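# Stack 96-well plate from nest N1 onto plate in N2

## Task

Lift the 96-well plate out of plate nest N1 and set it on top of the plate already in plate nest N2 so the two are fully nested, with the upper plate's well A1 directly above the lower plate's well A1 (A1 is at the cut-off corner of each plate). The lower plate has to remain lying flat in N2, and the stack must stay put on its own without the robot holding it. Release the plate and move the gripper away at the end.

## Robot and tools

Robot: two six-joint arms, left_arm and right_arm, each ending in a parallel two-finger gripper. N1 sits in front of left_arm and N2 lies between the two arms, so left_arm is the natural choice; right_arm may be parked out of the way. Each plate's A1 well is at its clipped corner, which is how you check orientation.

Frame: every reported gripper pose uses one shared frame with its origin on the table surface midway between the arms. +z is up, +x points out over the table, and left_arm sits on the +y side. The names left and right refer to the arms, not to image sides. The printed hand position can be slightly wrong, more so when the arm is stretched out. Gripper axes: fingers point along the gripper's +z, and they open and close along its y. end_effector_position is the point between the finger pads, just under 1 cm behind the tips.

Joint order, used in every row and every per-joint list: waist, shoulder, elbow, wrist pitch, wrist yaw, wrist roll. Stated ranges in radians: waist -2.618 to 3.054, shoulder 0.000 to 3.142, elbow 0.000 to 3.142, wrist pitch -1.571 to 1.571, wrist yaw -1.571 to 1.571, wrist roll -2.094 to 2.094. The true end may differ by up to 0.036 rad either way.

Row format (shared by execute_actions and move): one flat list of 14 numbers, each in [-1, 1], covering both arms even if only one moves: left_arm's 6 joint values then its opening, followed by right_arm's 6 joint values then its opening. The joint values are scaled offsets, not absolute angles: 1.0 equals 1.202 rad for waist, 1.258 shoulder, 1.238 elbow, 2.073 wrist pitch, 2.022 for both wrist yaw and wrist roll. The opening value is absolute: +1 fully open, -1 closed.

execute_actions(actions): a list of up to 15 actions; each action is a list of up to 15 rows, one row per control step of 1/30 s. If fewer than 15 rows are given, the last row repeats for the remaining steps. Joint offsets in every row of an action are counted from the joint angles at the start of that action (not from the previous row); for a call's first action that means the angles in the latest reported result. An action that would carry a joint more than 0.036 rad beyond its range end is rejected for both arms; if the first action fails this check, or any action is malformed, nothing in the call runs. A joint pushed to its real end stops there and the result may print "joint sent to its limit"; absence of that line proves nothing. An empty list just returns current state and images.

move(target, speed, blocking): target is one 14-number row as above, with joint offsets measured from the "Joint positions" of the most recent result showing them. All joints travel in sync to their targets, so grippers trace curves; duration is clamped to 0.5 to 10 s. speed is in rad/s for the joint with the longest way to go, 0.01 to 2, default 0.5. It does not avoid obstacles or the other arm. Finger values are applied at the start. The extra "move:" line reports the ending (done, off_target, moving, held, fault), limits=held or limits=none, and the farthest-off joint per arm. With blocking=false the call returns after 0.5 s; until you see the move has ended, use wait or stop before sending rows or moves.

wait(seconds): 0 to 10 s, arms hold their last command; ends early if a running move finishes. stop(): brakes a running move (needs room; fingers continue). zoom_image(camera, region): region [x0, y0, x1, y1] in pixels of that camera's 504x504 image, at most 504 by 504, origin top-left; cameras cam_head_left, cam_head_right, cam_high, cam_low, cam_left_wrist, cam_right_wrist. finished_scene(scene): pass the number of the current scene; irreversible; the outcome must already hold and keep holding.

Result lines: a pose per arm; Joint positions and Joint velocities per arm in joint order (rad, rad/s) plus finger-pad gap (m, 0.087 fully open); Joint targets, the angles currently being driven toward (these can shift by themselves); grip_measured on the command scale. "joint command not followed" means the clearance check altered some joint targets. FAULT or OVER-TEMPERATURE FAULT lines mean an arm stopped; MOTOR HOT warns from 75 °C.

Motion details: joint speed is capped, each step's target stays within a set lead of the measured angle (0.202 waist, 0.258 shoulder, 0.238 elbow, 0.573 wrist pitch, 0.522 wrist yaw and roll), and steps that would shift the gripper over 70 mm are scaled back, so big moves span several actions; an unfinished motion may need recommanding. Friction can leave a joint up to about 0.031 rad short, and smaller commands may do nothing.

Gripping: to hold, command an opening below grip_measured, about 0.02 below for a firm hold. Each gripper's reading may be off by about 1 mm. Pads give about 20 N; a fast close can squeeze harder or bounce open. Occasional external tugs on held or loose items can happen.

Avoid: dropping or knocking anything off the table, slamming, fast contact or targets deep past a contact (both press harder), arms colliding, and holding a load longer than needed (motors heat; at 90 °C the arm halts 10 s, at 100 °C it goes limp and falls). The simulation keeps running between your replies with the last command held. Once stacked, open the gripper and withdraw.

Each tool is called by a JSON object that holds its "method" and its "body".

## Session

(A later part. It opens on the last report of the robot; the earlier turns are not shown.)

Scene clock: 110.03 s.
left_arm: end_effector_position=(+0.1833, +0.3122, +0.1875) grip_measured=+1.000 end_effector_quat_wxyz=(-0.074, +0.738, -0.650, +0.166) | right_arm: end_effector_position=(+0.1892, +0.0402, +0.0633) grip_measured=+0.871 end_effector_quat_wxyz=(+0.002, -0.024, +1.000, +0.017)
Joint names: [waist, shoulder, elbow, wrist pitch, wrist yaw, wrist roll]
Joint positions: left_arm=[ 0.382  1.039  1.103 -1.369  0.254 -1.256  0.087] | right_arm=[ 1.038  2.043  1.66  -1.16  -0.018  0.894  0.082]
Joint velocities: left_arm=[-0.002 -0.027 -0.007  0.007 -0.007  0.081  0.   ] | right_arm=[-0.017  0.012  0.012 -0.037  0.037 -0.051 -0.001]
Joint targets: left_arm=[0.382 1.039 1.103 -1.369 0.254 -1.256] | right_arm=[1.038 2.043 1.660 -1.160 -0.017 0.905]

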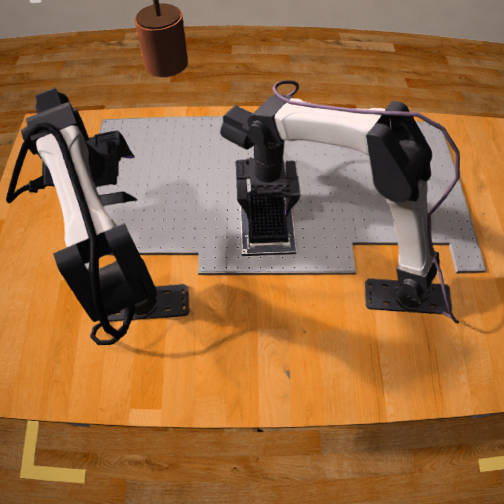

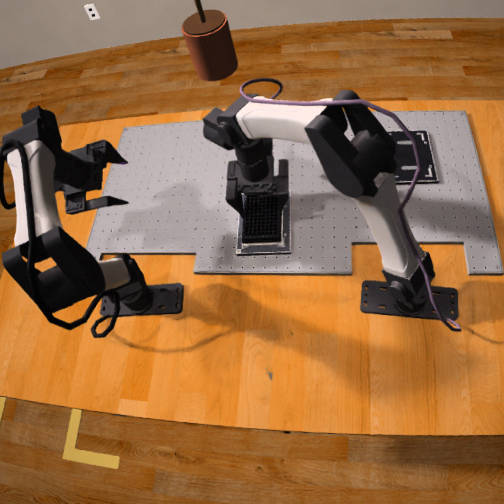

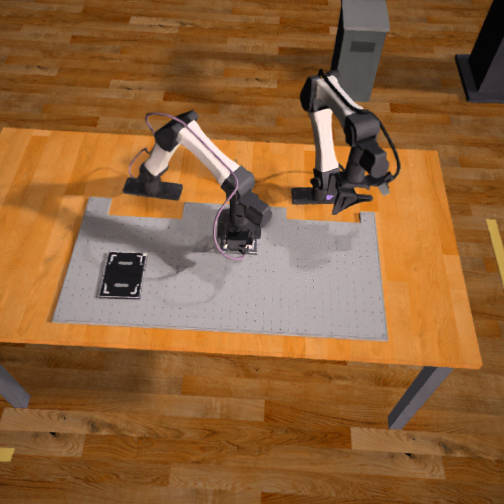

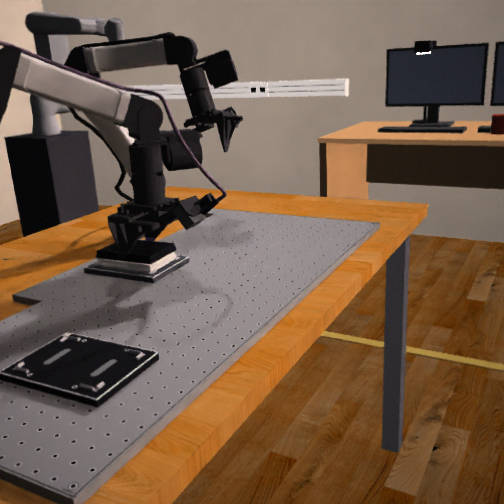

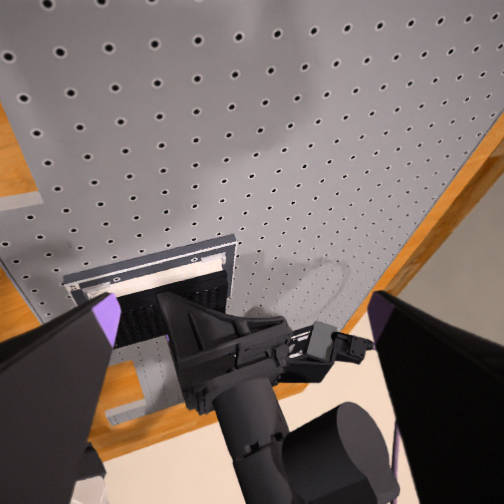

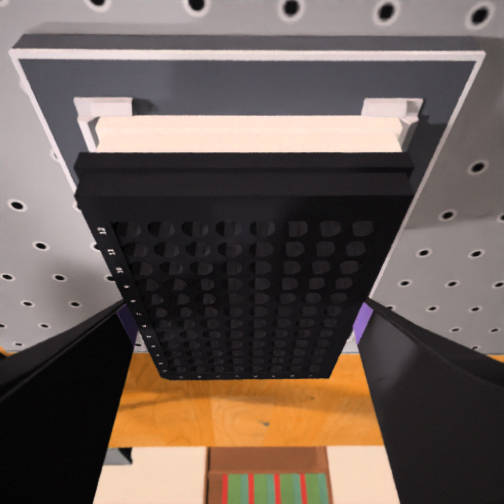

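{"method": "execute_actions", "body": {"actions": [[[0,0,0,0,0,0,1,0,0,0,0,0.004,0,0.84],[0,0,0,0,0,0,1,0,0,0,-0.005,0.007,0,0.84],[0,0,0,0,0,0,1,0,0,0,-0.0105,0.0085,0,0.84]]]}}

{"method": "zoom_image", "body": {"camera": "cam_right_wrist", "region": [50,70,170,190]}}

{"method": "zoom_image", "body": {"camera": "cam_right_wrist", "region": [320,70,440,190]}}

Scene clock: 115.87 s.
left_arm: end_effector_position=(+0.1833, +0.3122, +0.1875) grip_measured=+1.000 end_effector_quat_wxyz=(-0.074, +0.738, -0.650, +0.166) | right_arm: end_effector_position=(+0.1899, +0.0396, +0.0631) grip_measured=+0.871 end_effector_quat_wxyz=(+0.004, -0.023, +1.000, +0.015)
Joint names: [waist, shoulder, elbow, wrist pitch, wrist yaw, wrist roll]
Joint positions: left_arm=[ 0.382  1.039  1.103 -1.369  0.254 -1.256  0.087] | right_arm=[ 1.038  2.043  1.66  -1.16  -0.012  0.895  0.082]
Joint velocities: left_arm=[-0.012 -0.002  0.002 -0.007  0.007 -0.037  0.   ] | right_arm=[ 0.007 -0.017  0.012 -0.007 -0.007  0.022 -0.001]
Joint targets: left_arm=[0.382 1.039 1.103 -1.369 0.254 -1.256] | right_arm=[1.038 2.043 1.660 -1.181 -0.001 0.894]

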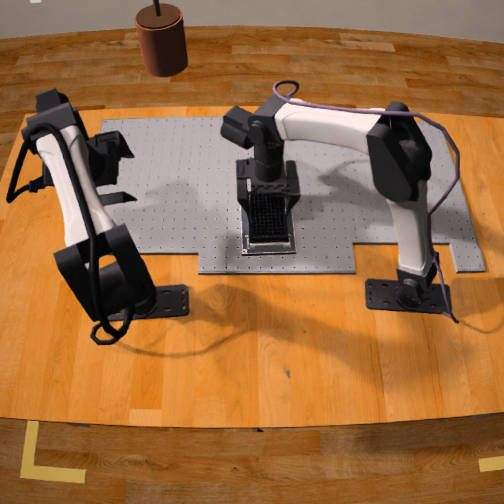

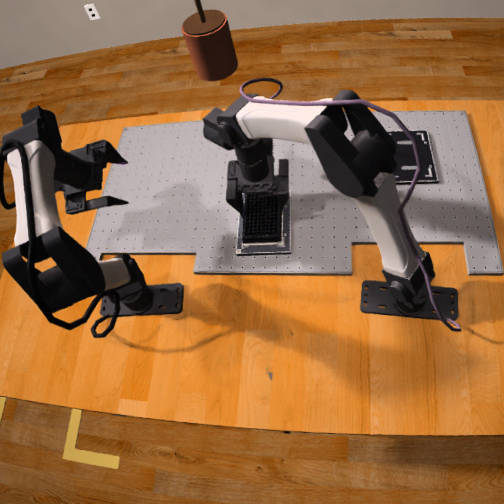

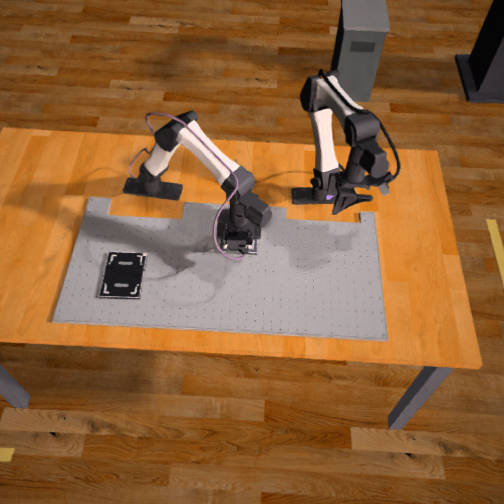

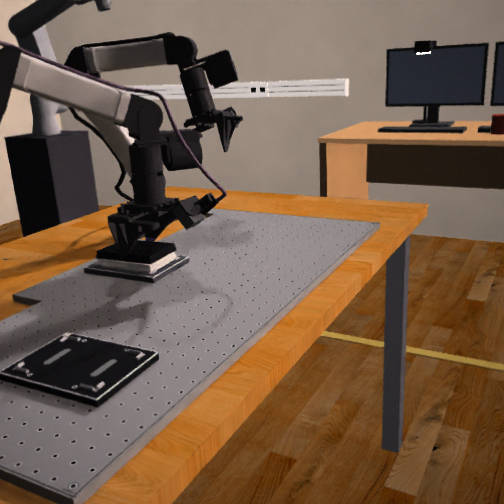

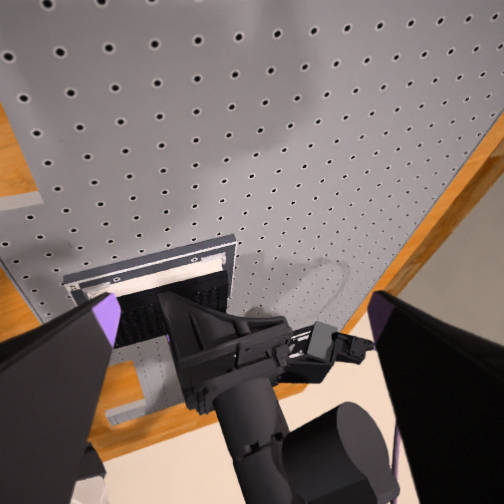

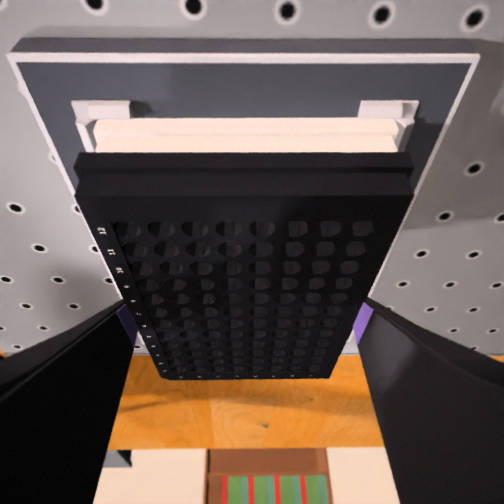

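Region (50, 70, 170, 190) of cam_right_wrist's 504x504 image, scaled by 4.200, with more detail than that image has.

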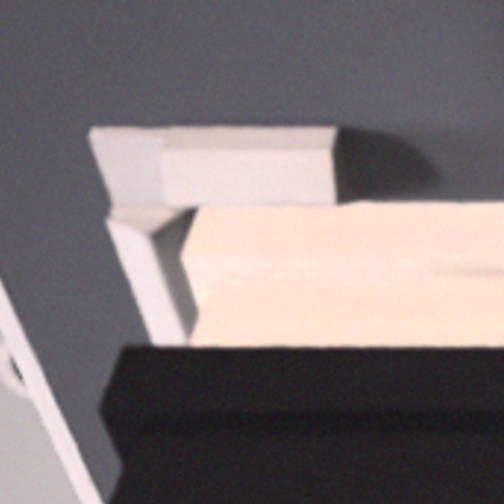

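Region (320, 70, 440, 190) of cam_right_wrist's 504x504 image, scaled by 4.200, with more detail than that image has.

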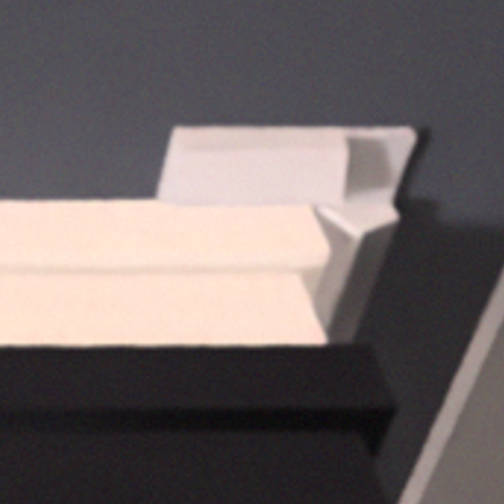

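Centre 245.7, x about +0.5 mm; the descent should correct both. Lowering.

{"method": "execute_actions", "body": {"actions": [[[0,0,0,0,0,0,1,0,0.006,0,0,0,0,0.84],[0,0,0,0,0,0,1,0,0.012,0,0,0,0,0.84],[0,0,0,0,0,0,1,0,0.016,0,0,0,0,0.84],[0,0,0,0,0,0,1,0,0.018,0,0,0,0,0.84],[0,0,0,0,0,0,1,0,0.020,0,0,0,0,0.84],[0,0,0,0,0,0,1,0,0.022,0,0,0,0,0.84],[0,0,0,0,0,0,1,0,0.024,0,0,0,0,0.84],[0,0,0,0,0,0,1,0,0.025,0,0,0,0,0.84],[0,0,0,0,0,0,1,0,0.026,0,0,0,0,0.84],[0,0,0,0,0,0,1,0,0.027,0,0,0,0,0.84],[0,0,0,0,0,0,1,0,0.028,0,0,0,0,0.84]]]}}

{"method": "zoom_image", "body": {"camera": "cam_right_wrist", "region": [50,70,170,190]}}

{"method": "zoom_image", "body": {"camera": "cam_right_wrist", "region": [320,70,440,190]}}

{"method": "zoom_image", "body": {"camera": "cam_low", "region": [80,220,195,290]}}

Scene clock: 124.13 s.
left_arm: end_effector_position=(+0.1833, +0.3122, +0.1875) grip_measured=+1.000 end_effector_quat_wxyz=(-0.074, +0.738, -0.650, +0.166) | right_arm: end_effector_position=(+0.1896, +0.0392, +0.0598) grip_measured=+0.871 end_effector_quat_wxyz=(+0.000, -0.023, +1.000, +0.011)
Joint names: [waist, shoulder, elbow, wrist pitch, wrist yaw, wrist roll]
Joint positions: left_arm=[ 0.382  1.039  1.103 -1.369  0.254 -1.256  0.087] | right_arm=[ 1.038  2.052  1.66  -1.16  -0.013  0.895  0.082]
Joint velocities: left_arm=[-0.017  0.002  0.002 -0.051 -0.022 -0.007  0.   ] | right_arm=[-0.002 -0.002 -0.012  0.037 -0.007  0.022  0.   ]
Joint targets: left_arm=[0.382 1.039 1.103 -1.369 0.254 -1.256] | right_arm=[1.038 2.078 1.660 -1.160 -0.012 0.895]

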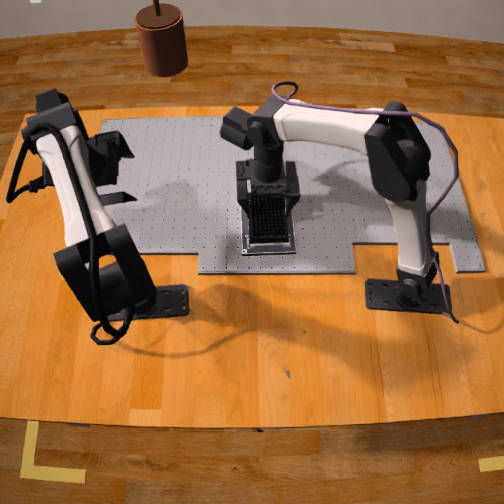

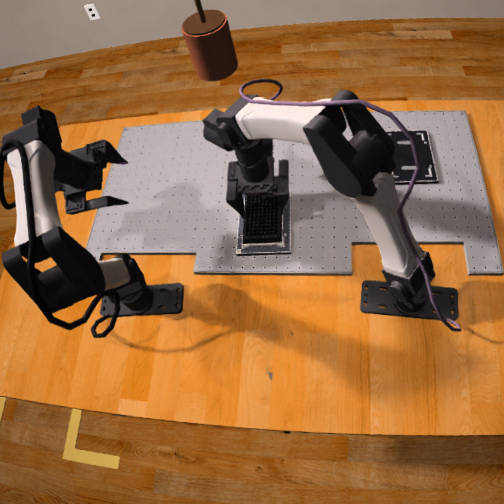

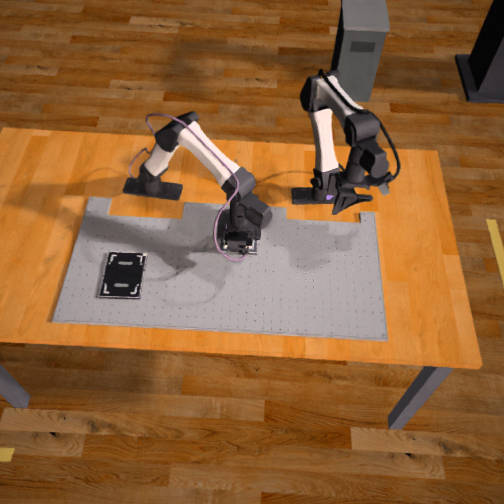

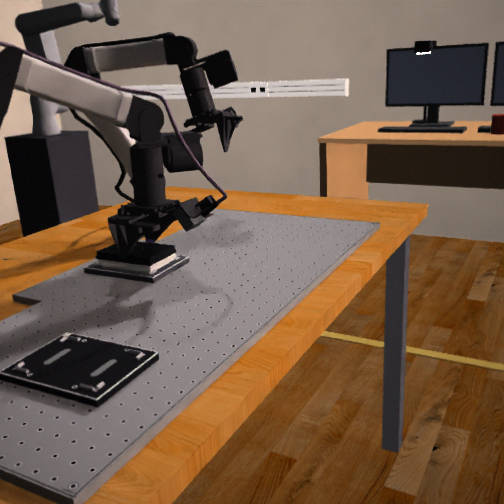

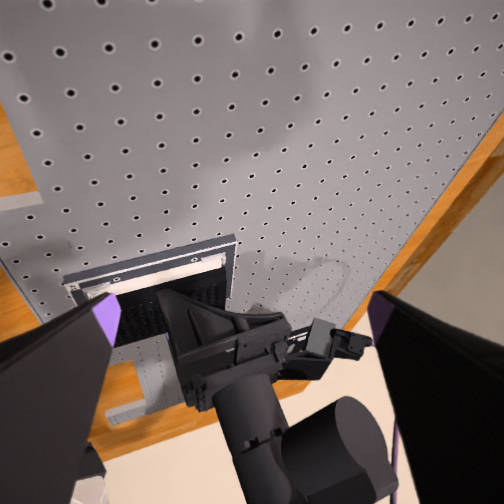

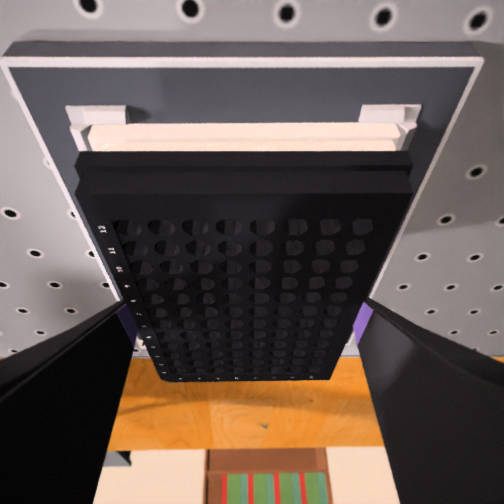

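Region (50, 70, 170, 190) of cam_right_wrist's 504x504 image, scaled by 4.200, with more detail than that image has.

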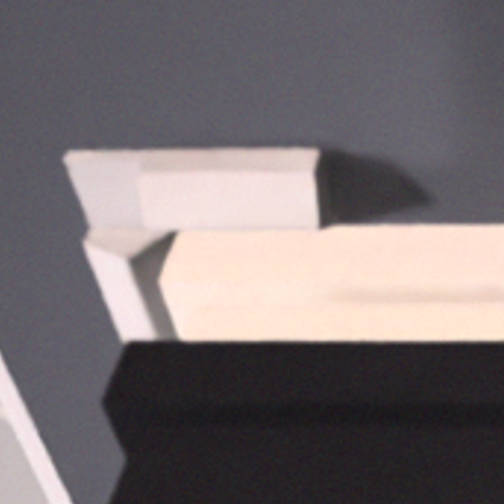

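Region (320, 70, 440, 190) of cam_right_wrist's 504x504 image, scaled by 4.200, with more detail than that image has.

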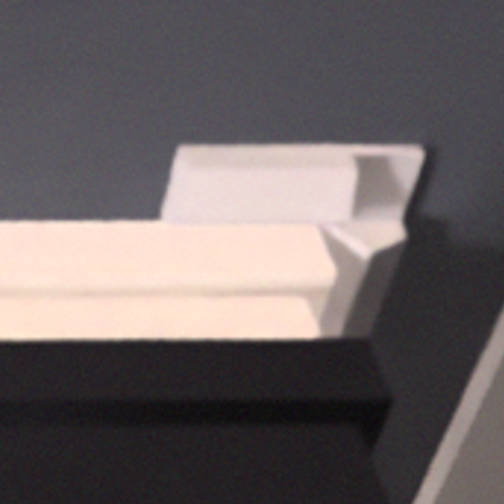

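Region (80, 220, 195, 290) of cam_low's 504x504 image, scaled by 4.383, with more detail than that image has; it fills the top 307 rows of this view, and the rest is white.

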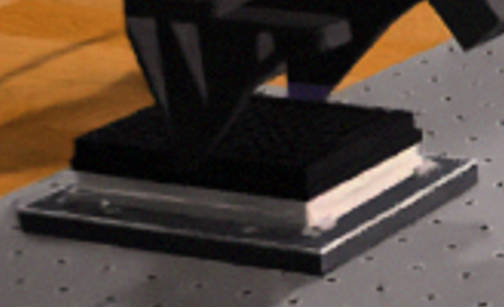

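{"method": "zoom_image", "body": {"camera": "cam_head_left", "region": [235,200,305,260]}}

{"method": "zoom_image", "body": {"camera": "cam_low", "region": [85,240,160,285]}}

Region (235, 200, 305, 260) of cam_head_left's 504x504 image, scaled by 7.200, with more detail than that image has; it fills the top 432 rows of this view, and the rest is white.

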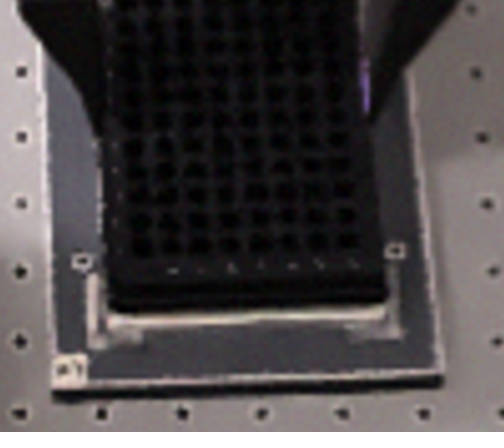

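Region (85, 240, 160, 285) of cam_low's 504x504 image, scaled by 6.720, with more detail than that image has; it fills the top 302 rows of this view, and the rest is white.

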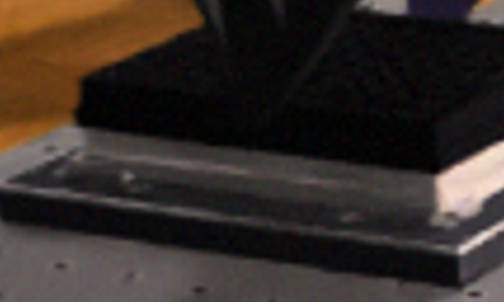

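{"method": "execute_actions", "body": {"actions": [[[0,0,0,0,0,0,1,0,0.01,0,0,-0.003,0,0.84],[0,0,0,0,0,0,1,0,0.005,0,0,-0.006,0,0.84],[0,0,0,0,0,0,1,0,0,0,0,-0.0085,0,0.84]],[[0,0,0,0,0,0,1,0,0.01,0,0,-0.004,0,0.84],[0,0,0,0,0,0,1,0,0.016,0,0,-0.004,0,0.84],[0,0,0,0,0,0,1,0,0.02,0,0,-0.004,0,0.84],[0,0,0,0,0,0,1,0,0.023,0,0,-0.004,0,0.84],[0,0,0,0,0,0,1,0,0.026,0,0,-0.004,0,0.84]]]}}

{"method": "zoom_image", "body": {"camera": "cam_right_wrist", "region": [50,70,170,190]}}

{"method": "zoom_image", "body": {"camera": "cam_right_wrist", "region": [320,70,440,190]}}

{"method": "zoom_image", "body": {"camera": "cam_low", "region": [85,240,160,285]}}

Scene clock: 135.13 s.
left_arm: end_effector_position=(+0.1833, +0.3122, +0.1875) grip_measured=+1.000 end_effector_quat_wxyz=(-0.074, +0.738, -0.650, +0.166) | right_arm: end_effector_position=(+0.1895, +0.0393, +0.0598) grip_measured=+0.871 end_effector_quat_wxyz=(+0.000, -0.023, +1.000, +0.011)
Joint names: [waist, shoulder, elbow, wrist pitch, wrist yaw, wrist roll]
Joint positions: left_arm=[ 0.382  1.039  1.103 -1.369  0.254 -1.256  0.087] | right_arm=[ 1.038  2.052  1.66  -1.16  -0.014  0.895  0.082]
Joint velocities: left_arm=[ 0.017 -0.017 -0.002  0.081  0.007  0.066  0.   ] | right_arm=[ 0.017 -0.022 -0.017 -0.066 -0.007 -0.037  0.   ]
Joint targets: left_arm=[0.382 1.039 1.103 -1.369 0.254 -1.256] | right_arm=[1.038 2.085 1.660 -1.160 -0.022 0.895]

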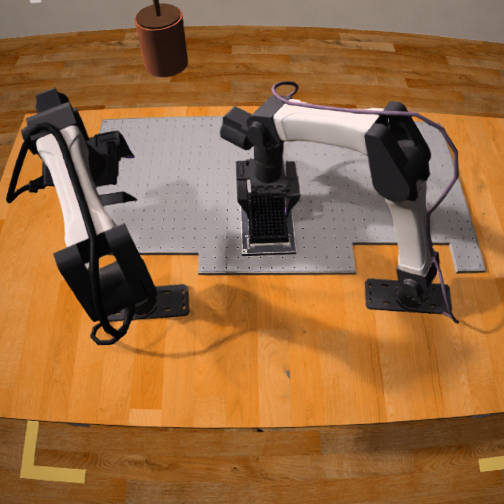

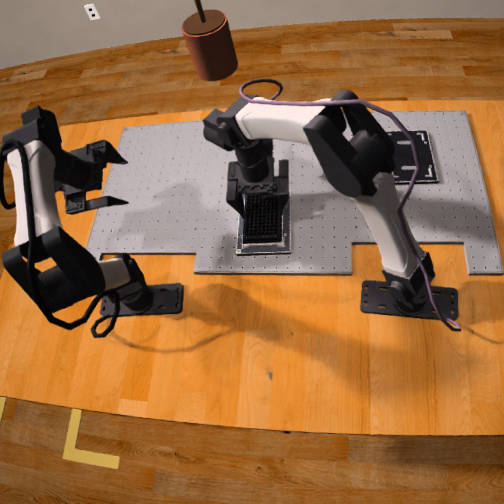

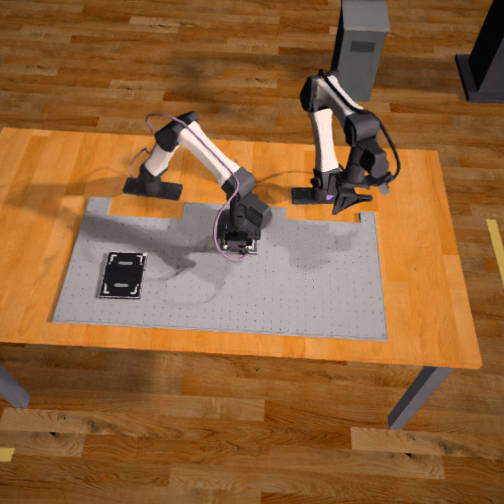

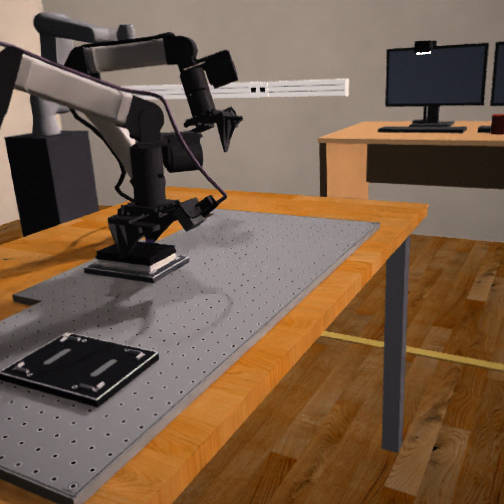

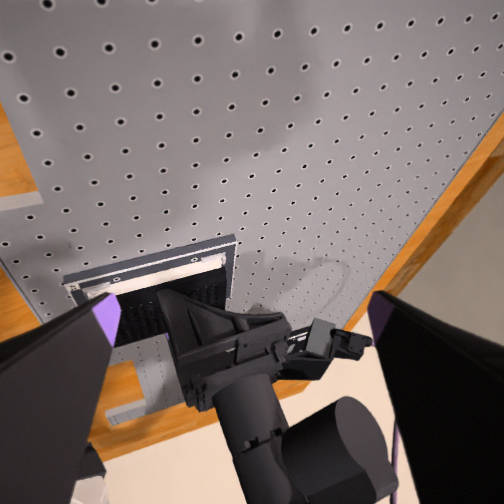

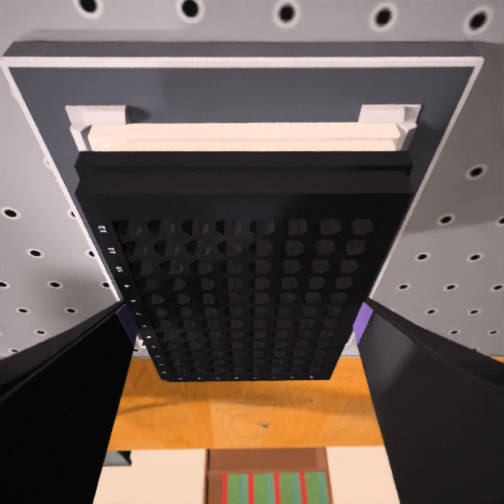

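Region (50, 70, 170, 190) of cam_right_wrist's 504x504 image, scaled by 4.200, with more detail than that image has.

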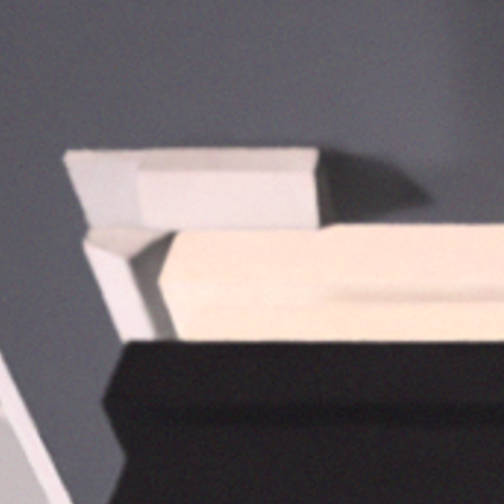

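Region (320, 70, 440, 190) of cam_right_wrist's 504x504 image, scaled by 4.200, with more detail than that image has.

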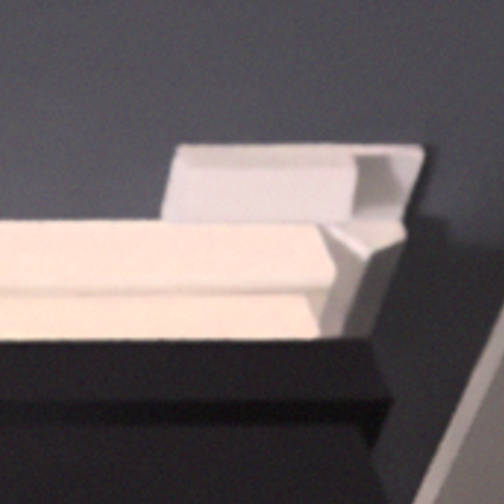

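Region (85, 240, 160, 285) of cam_low's 504x504 image, scaled by 6.720, with more detail than that image has; it fills the top 302 rows of this view, and the rest is white.

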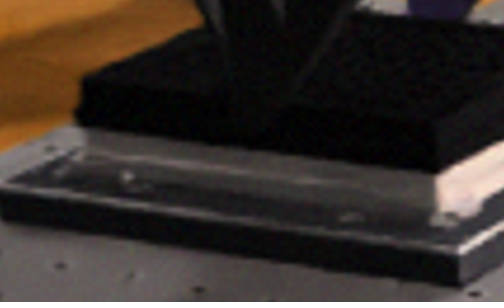

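Barely moved. A stronger nudge with the load off.

{"method": "execute_actions", "body": {"actions": [[[0,0,0,0,0,0,1,0,0.01,0,0,-0.004,0,0.84],[0,0,0,0,0,0,1,0,0,0,0,-0.006,0,0.84],[0,0,0,0,0,0,1,0,-0.01,0,0,-0.009,0,0.84],[0,0,0,0,0,0,1,0,-0.016,0,0,-0.012,0,0.84],[0,0,0,0,0,0,1,0,-0.016,0,0,-0.015,0,0.84]]]}}

{"method": "zoom_image", "body": {"camera": "cam_right_wrist", "region": [320,70,440,190]}}

{"method": "zoom_image", "body": {"camera": "cam_low", "region": [85,240,160,285]}}

Scene clock: 140.50 s.
left_arm: end_effector_position=(+0.1833, +0.3122, +0.1875) grip_measured=+1.000 end_effector_quat_wxyz=(-0.074, +0.738, -0.650, +0.166) | right_arm: end_effector_position=(+0.1880, +0.0405, +0.0607) grip_measured=+0.871 end_effector_quat_wxyz=(-0.004, -0.023, +1.000, +0.015)
Joint names: [waist, shoulder, elbow, wrist pitch, wrist yaw, wrist roll]
Joint positions: left_arm=[ 0.382  1.039  1.103 -1.369  0.254 -1.256  0.087] | right_arm=[ 1.038  2.051  1.66  -1.16  -0.024  0.895  0.082]
Joint velocities: left_arm=[ 0.012 -0.012 -0.002  0.022 -0.007 -0.037  0.   ] | right_arm=[-0.007  0.007  0.007  0.007  0.007 -0.066 -0.   ]
Joint targets: left_arm=[0.382 1.039 1.103 -1.369 0.254 -1.256] | right_arm=[1.038 2.032 1.660 -1.160 -0.044 0.895]

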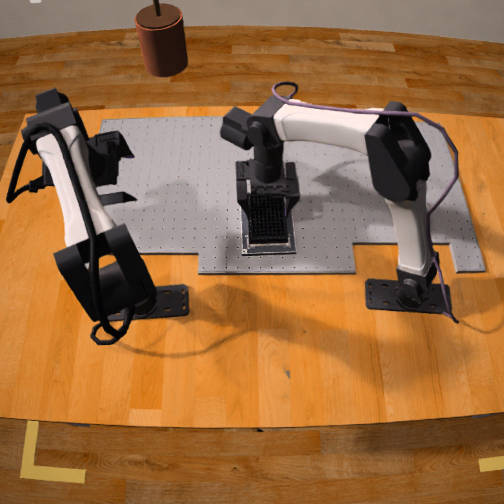

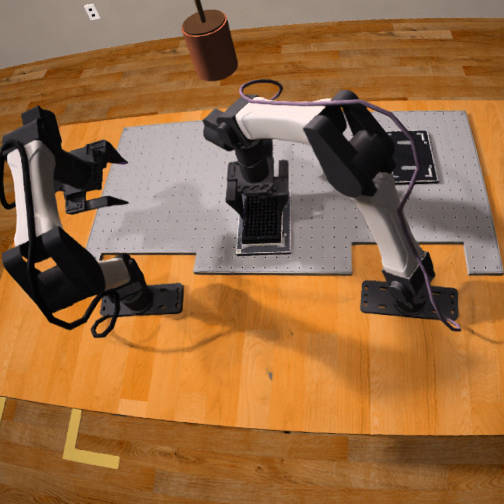

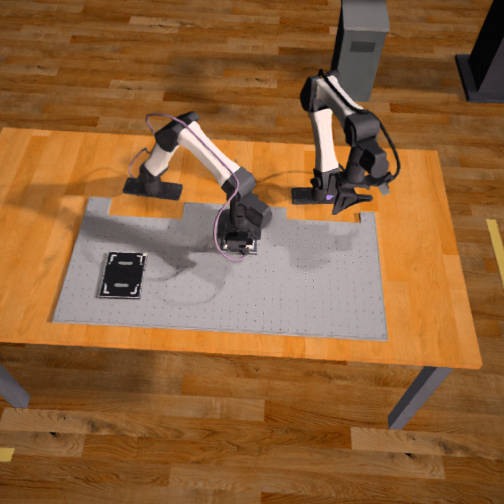

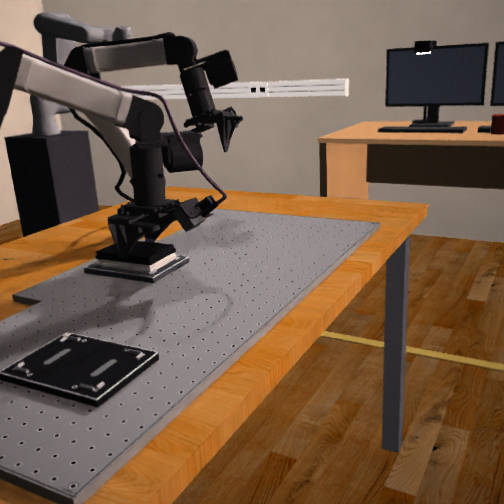

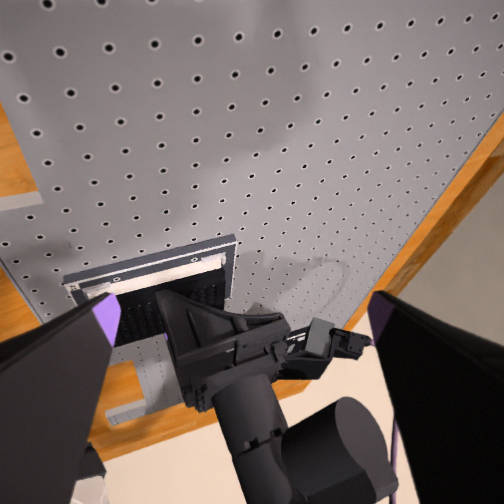

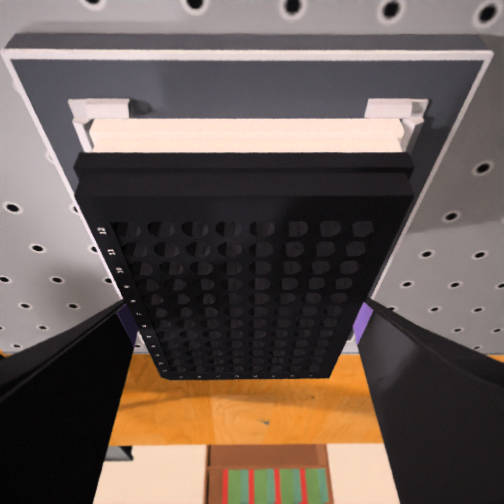

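Region (320, 70, 440, 190) of cam_right_wrist's 504x504 image, scaled by 4.200, with more detail than that image has.

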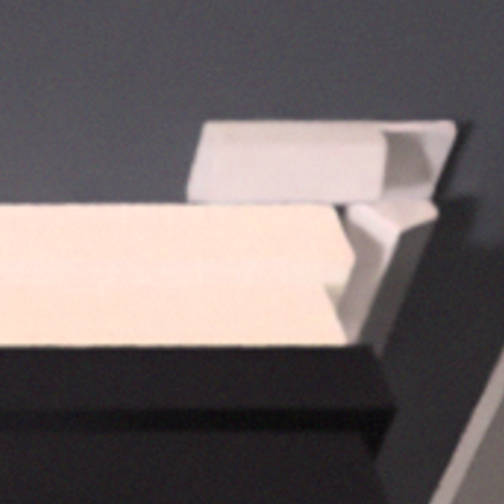

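Region (85, 240, 160, 285) of cam_low's 504x504 image, scaled by 6.720, with more detail than that image has; it fills the top 302 rows of this view, and the rest is white.

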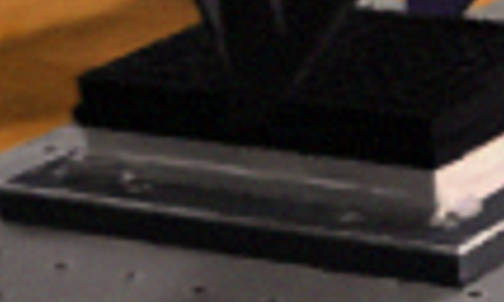

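{"method": "execute_actions", "body": {"actions": [[[0,0,0,0,0,0,1,0,-0.01,0,0,0,0,0.84],[0,0,0,0,0,0,1,0,-0.01,0,0,0.004,0,0.84],[0,0,0,0,0,0,1,0,-0.01,0,0,0.0075,0,0.84],[0,0,0,0,0,0,1,0,-0.01,0,0,0.0075,0,0.84],[0,0,0,0,0,0,1,0,-0.005,0,0,0.0075,0,0.84],[0,0,0,0,0,0,1,0,0.005,0,0,0.0075,0,0.84],[0,0,0,0,0,0,1,0,0.012,0,0,0.0075,0,0.84],[0,0,0,0,0,0,1,0,0.018,0,0,0.0075,0,0.84],[0,0,0,0,0,0,1,0,0.022,0,0,0.0075,0,0.84],[0,0,0,0,0,0,1,0,0.026,0,0,0.0075,0,0.84],[0,0,0,0,0,0,1,0,0.028,0,0,0.0075,0,0.84]]]}}

{"method": "wait", "body": {"seconds": 0}}

{"method": "zoom_image", "body": {"camera": "cam_right_wrist", "region": [50,70,170,190]}}

{"method": "zoom_image", "body": {"camera": "cam_right_wrist", "region": [320,70,440,190]}}

{"method": "zoom_image", "body": {"camera": "cam_low", "region": [85,240,160,285]}}

Scene clock: 147.10 s.
left_arm: end_effector_position=(+0.1833, +0.3122, +0.1875) grip_measured=+1.000 end_effector_quat_wxyz=(-0.074, +0.738, -0.650, +0.166) | right_arm: end_effector_position=(+0.1883, +0.0400, +0.0595) grip_measured=+0.871 end_effector_quat_wxyz=(-0.003, -0.023, +1.000, +0.013)
Joint names: [waist, shoulder, elbow, wrist pitch, wrist yaw, wrist roll]
Joint positions: left_arm=[ 0.382  1.039  1.103 -1.369  0.254 -1.256  0.087] | right_arm=[ 1.038  2.054  1.66  -1.16  -0.021  0.895  0.082]
Joint velocities: left_arm=[ 0.007 -0.012 -0.017 -0.022  0.022 -0.037  0.   ] | right_arm=[ 0.007  0.002 -0.012  0.022 -0.037  0.007 -0.   ]
Joint targets: left_arm=[0.382 1.039 1.103 -1.369 0.254 -1.256] | right_arm=[1.038 2.086 1.660 -1.160 -0.009 0.895]

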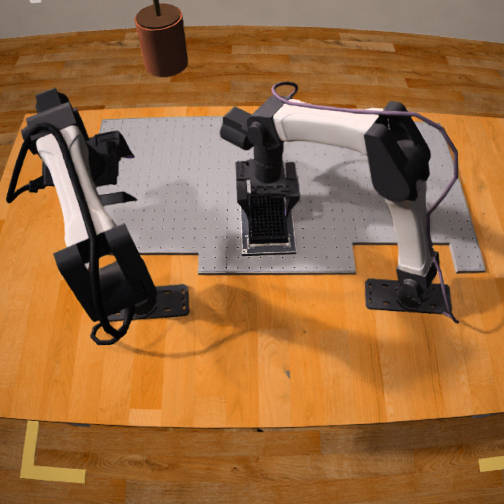

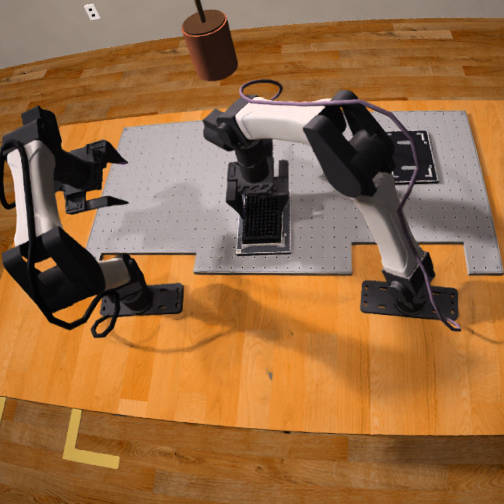

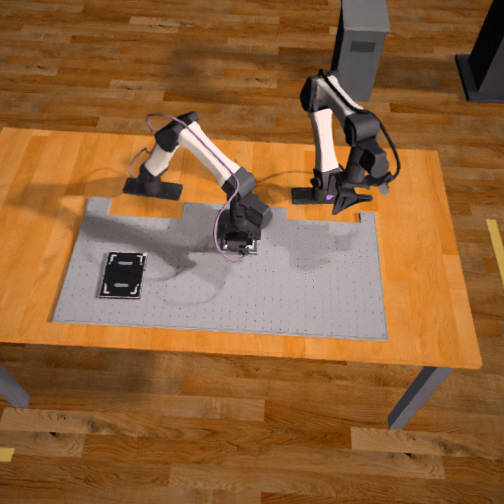

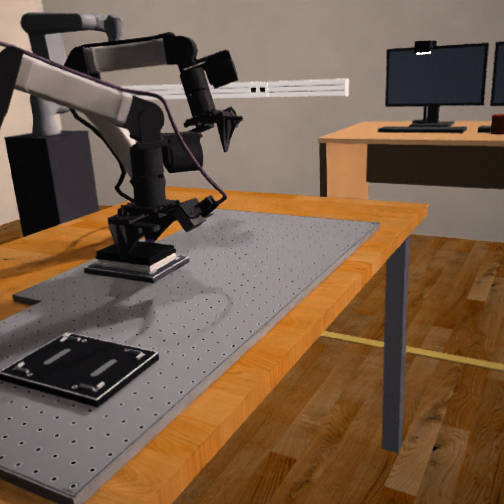

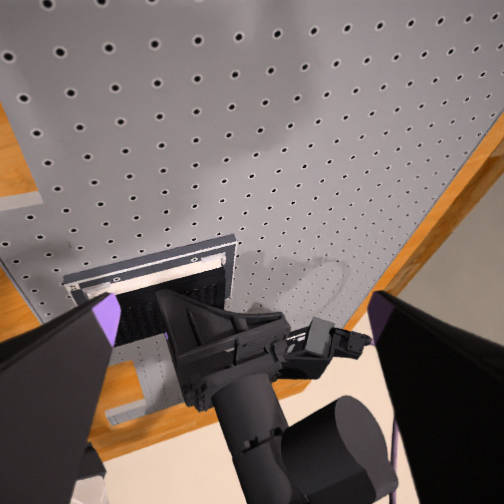

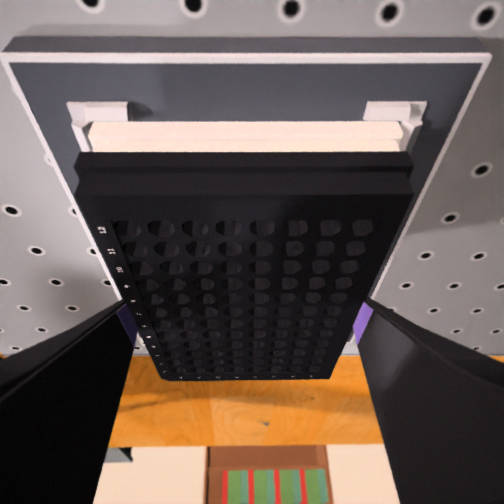

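Scene clock: 147.10 s.
left_arm: end_effector_position=(+0.1833, +0.3122, +0.1875) grip_measured=+1.000 end_effector_quat_wxyz=(-0.074, +0.738, -0.650, +0.166) | right_arm: end_effector_position=(+0.1883, +0.0400, +0.0595) grip_measured=+0.871 end_effector_quat_wxyz=(-0.003, -0.023, +1.000, +0.013)
Joint names: [waist, shoulder, elbow, wrist pitch, wrist yaw, wrist roll]
Joint positions: left_arm=[ 0.382  1.039  1.103 -1.369  0.254 -1.256  0.087] | right_arm=[ 1.038  2.054  1.66  -1.16  -0.021  0.895  0.082]
Joint velocities: left_arm=[ 0.007 -0.012 -0.017 -0.022  0.022 -0.037  0.   ] | right_arm=[ 0.007  0.002 -0.012  0.022 -0.037  0.007 -0.   ]
Joint targets: left_arm=[0.382 1.039 1.103 -1.369 0.254 -1.256] | right_arm=[1.038 2.086 1.660 -1.160 -0.009 0.895]

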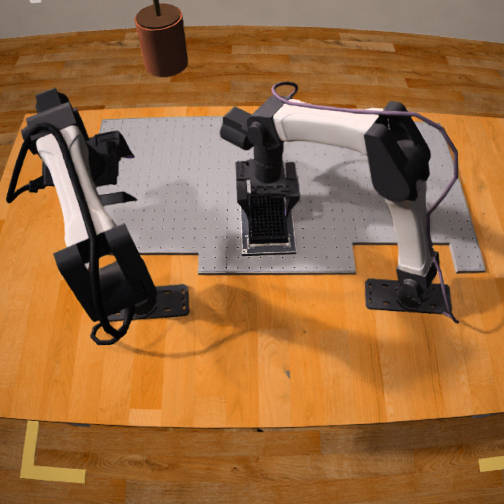

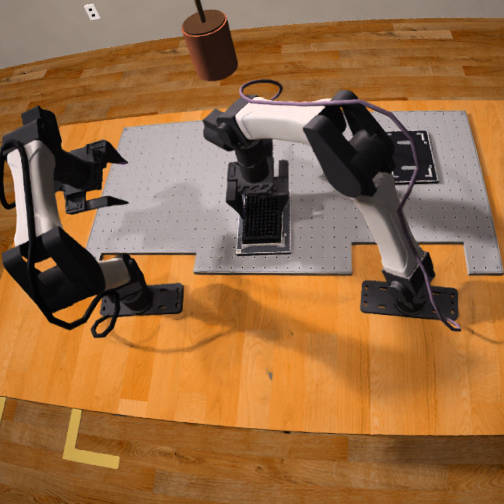

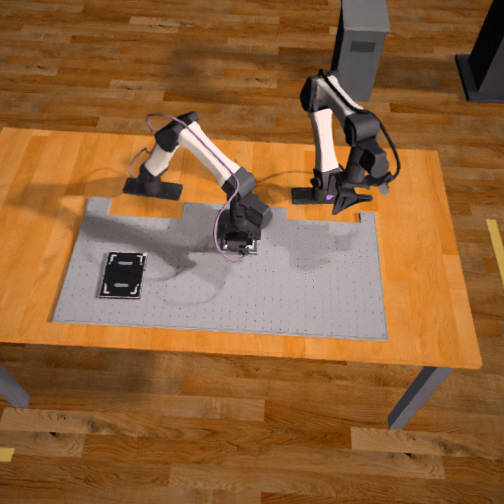

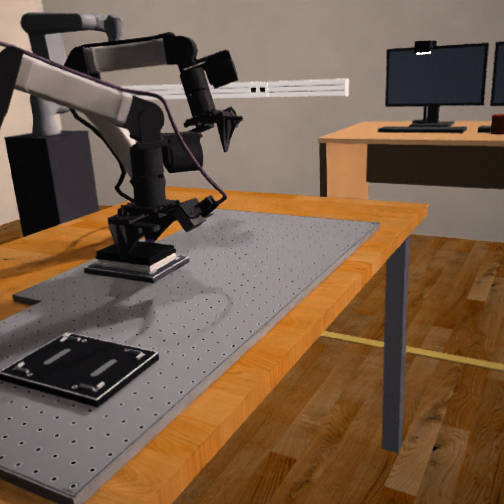

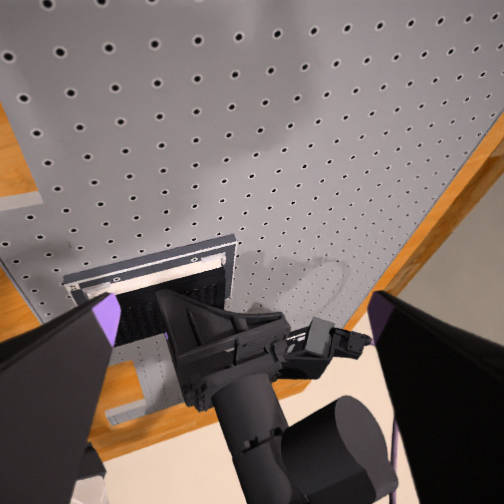

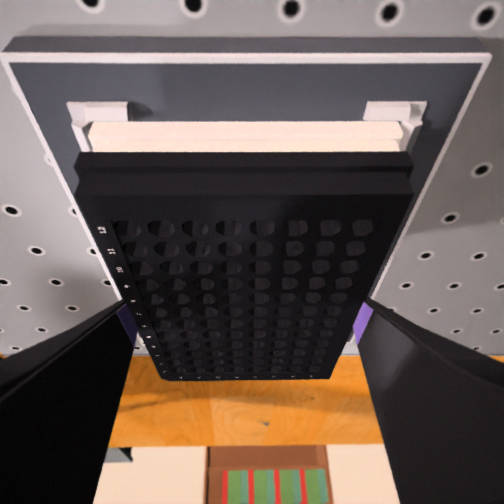

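Region (50, 70, 170, 190) of cam_right_wrist's 504x504 image, scaled by 4.200, with more detail than that image has.

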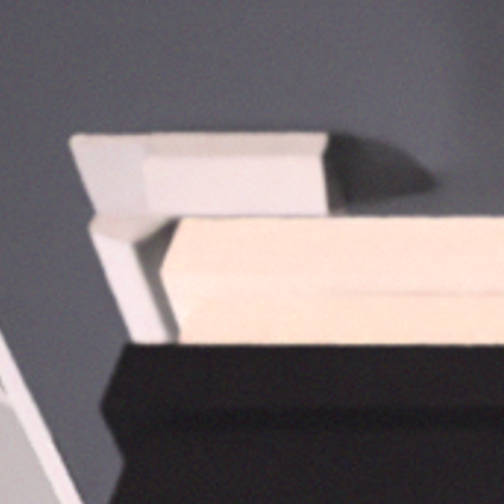

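Region (320, 70, 440, 190) of cam_right_wrist's 504x504 image, scaled by 4.200, with more detail than that image has.

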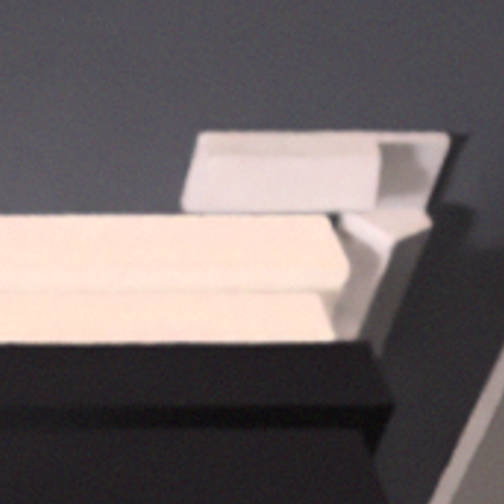

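Region (85, 240, 160, 285) of cam_low's 504x504 image, scaled by 6.720, with more detail than that image has; it fills the top 302 rows of this view, and the rest is white.

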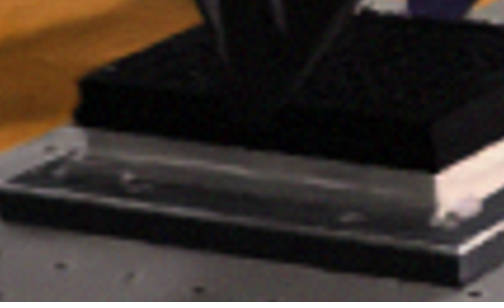

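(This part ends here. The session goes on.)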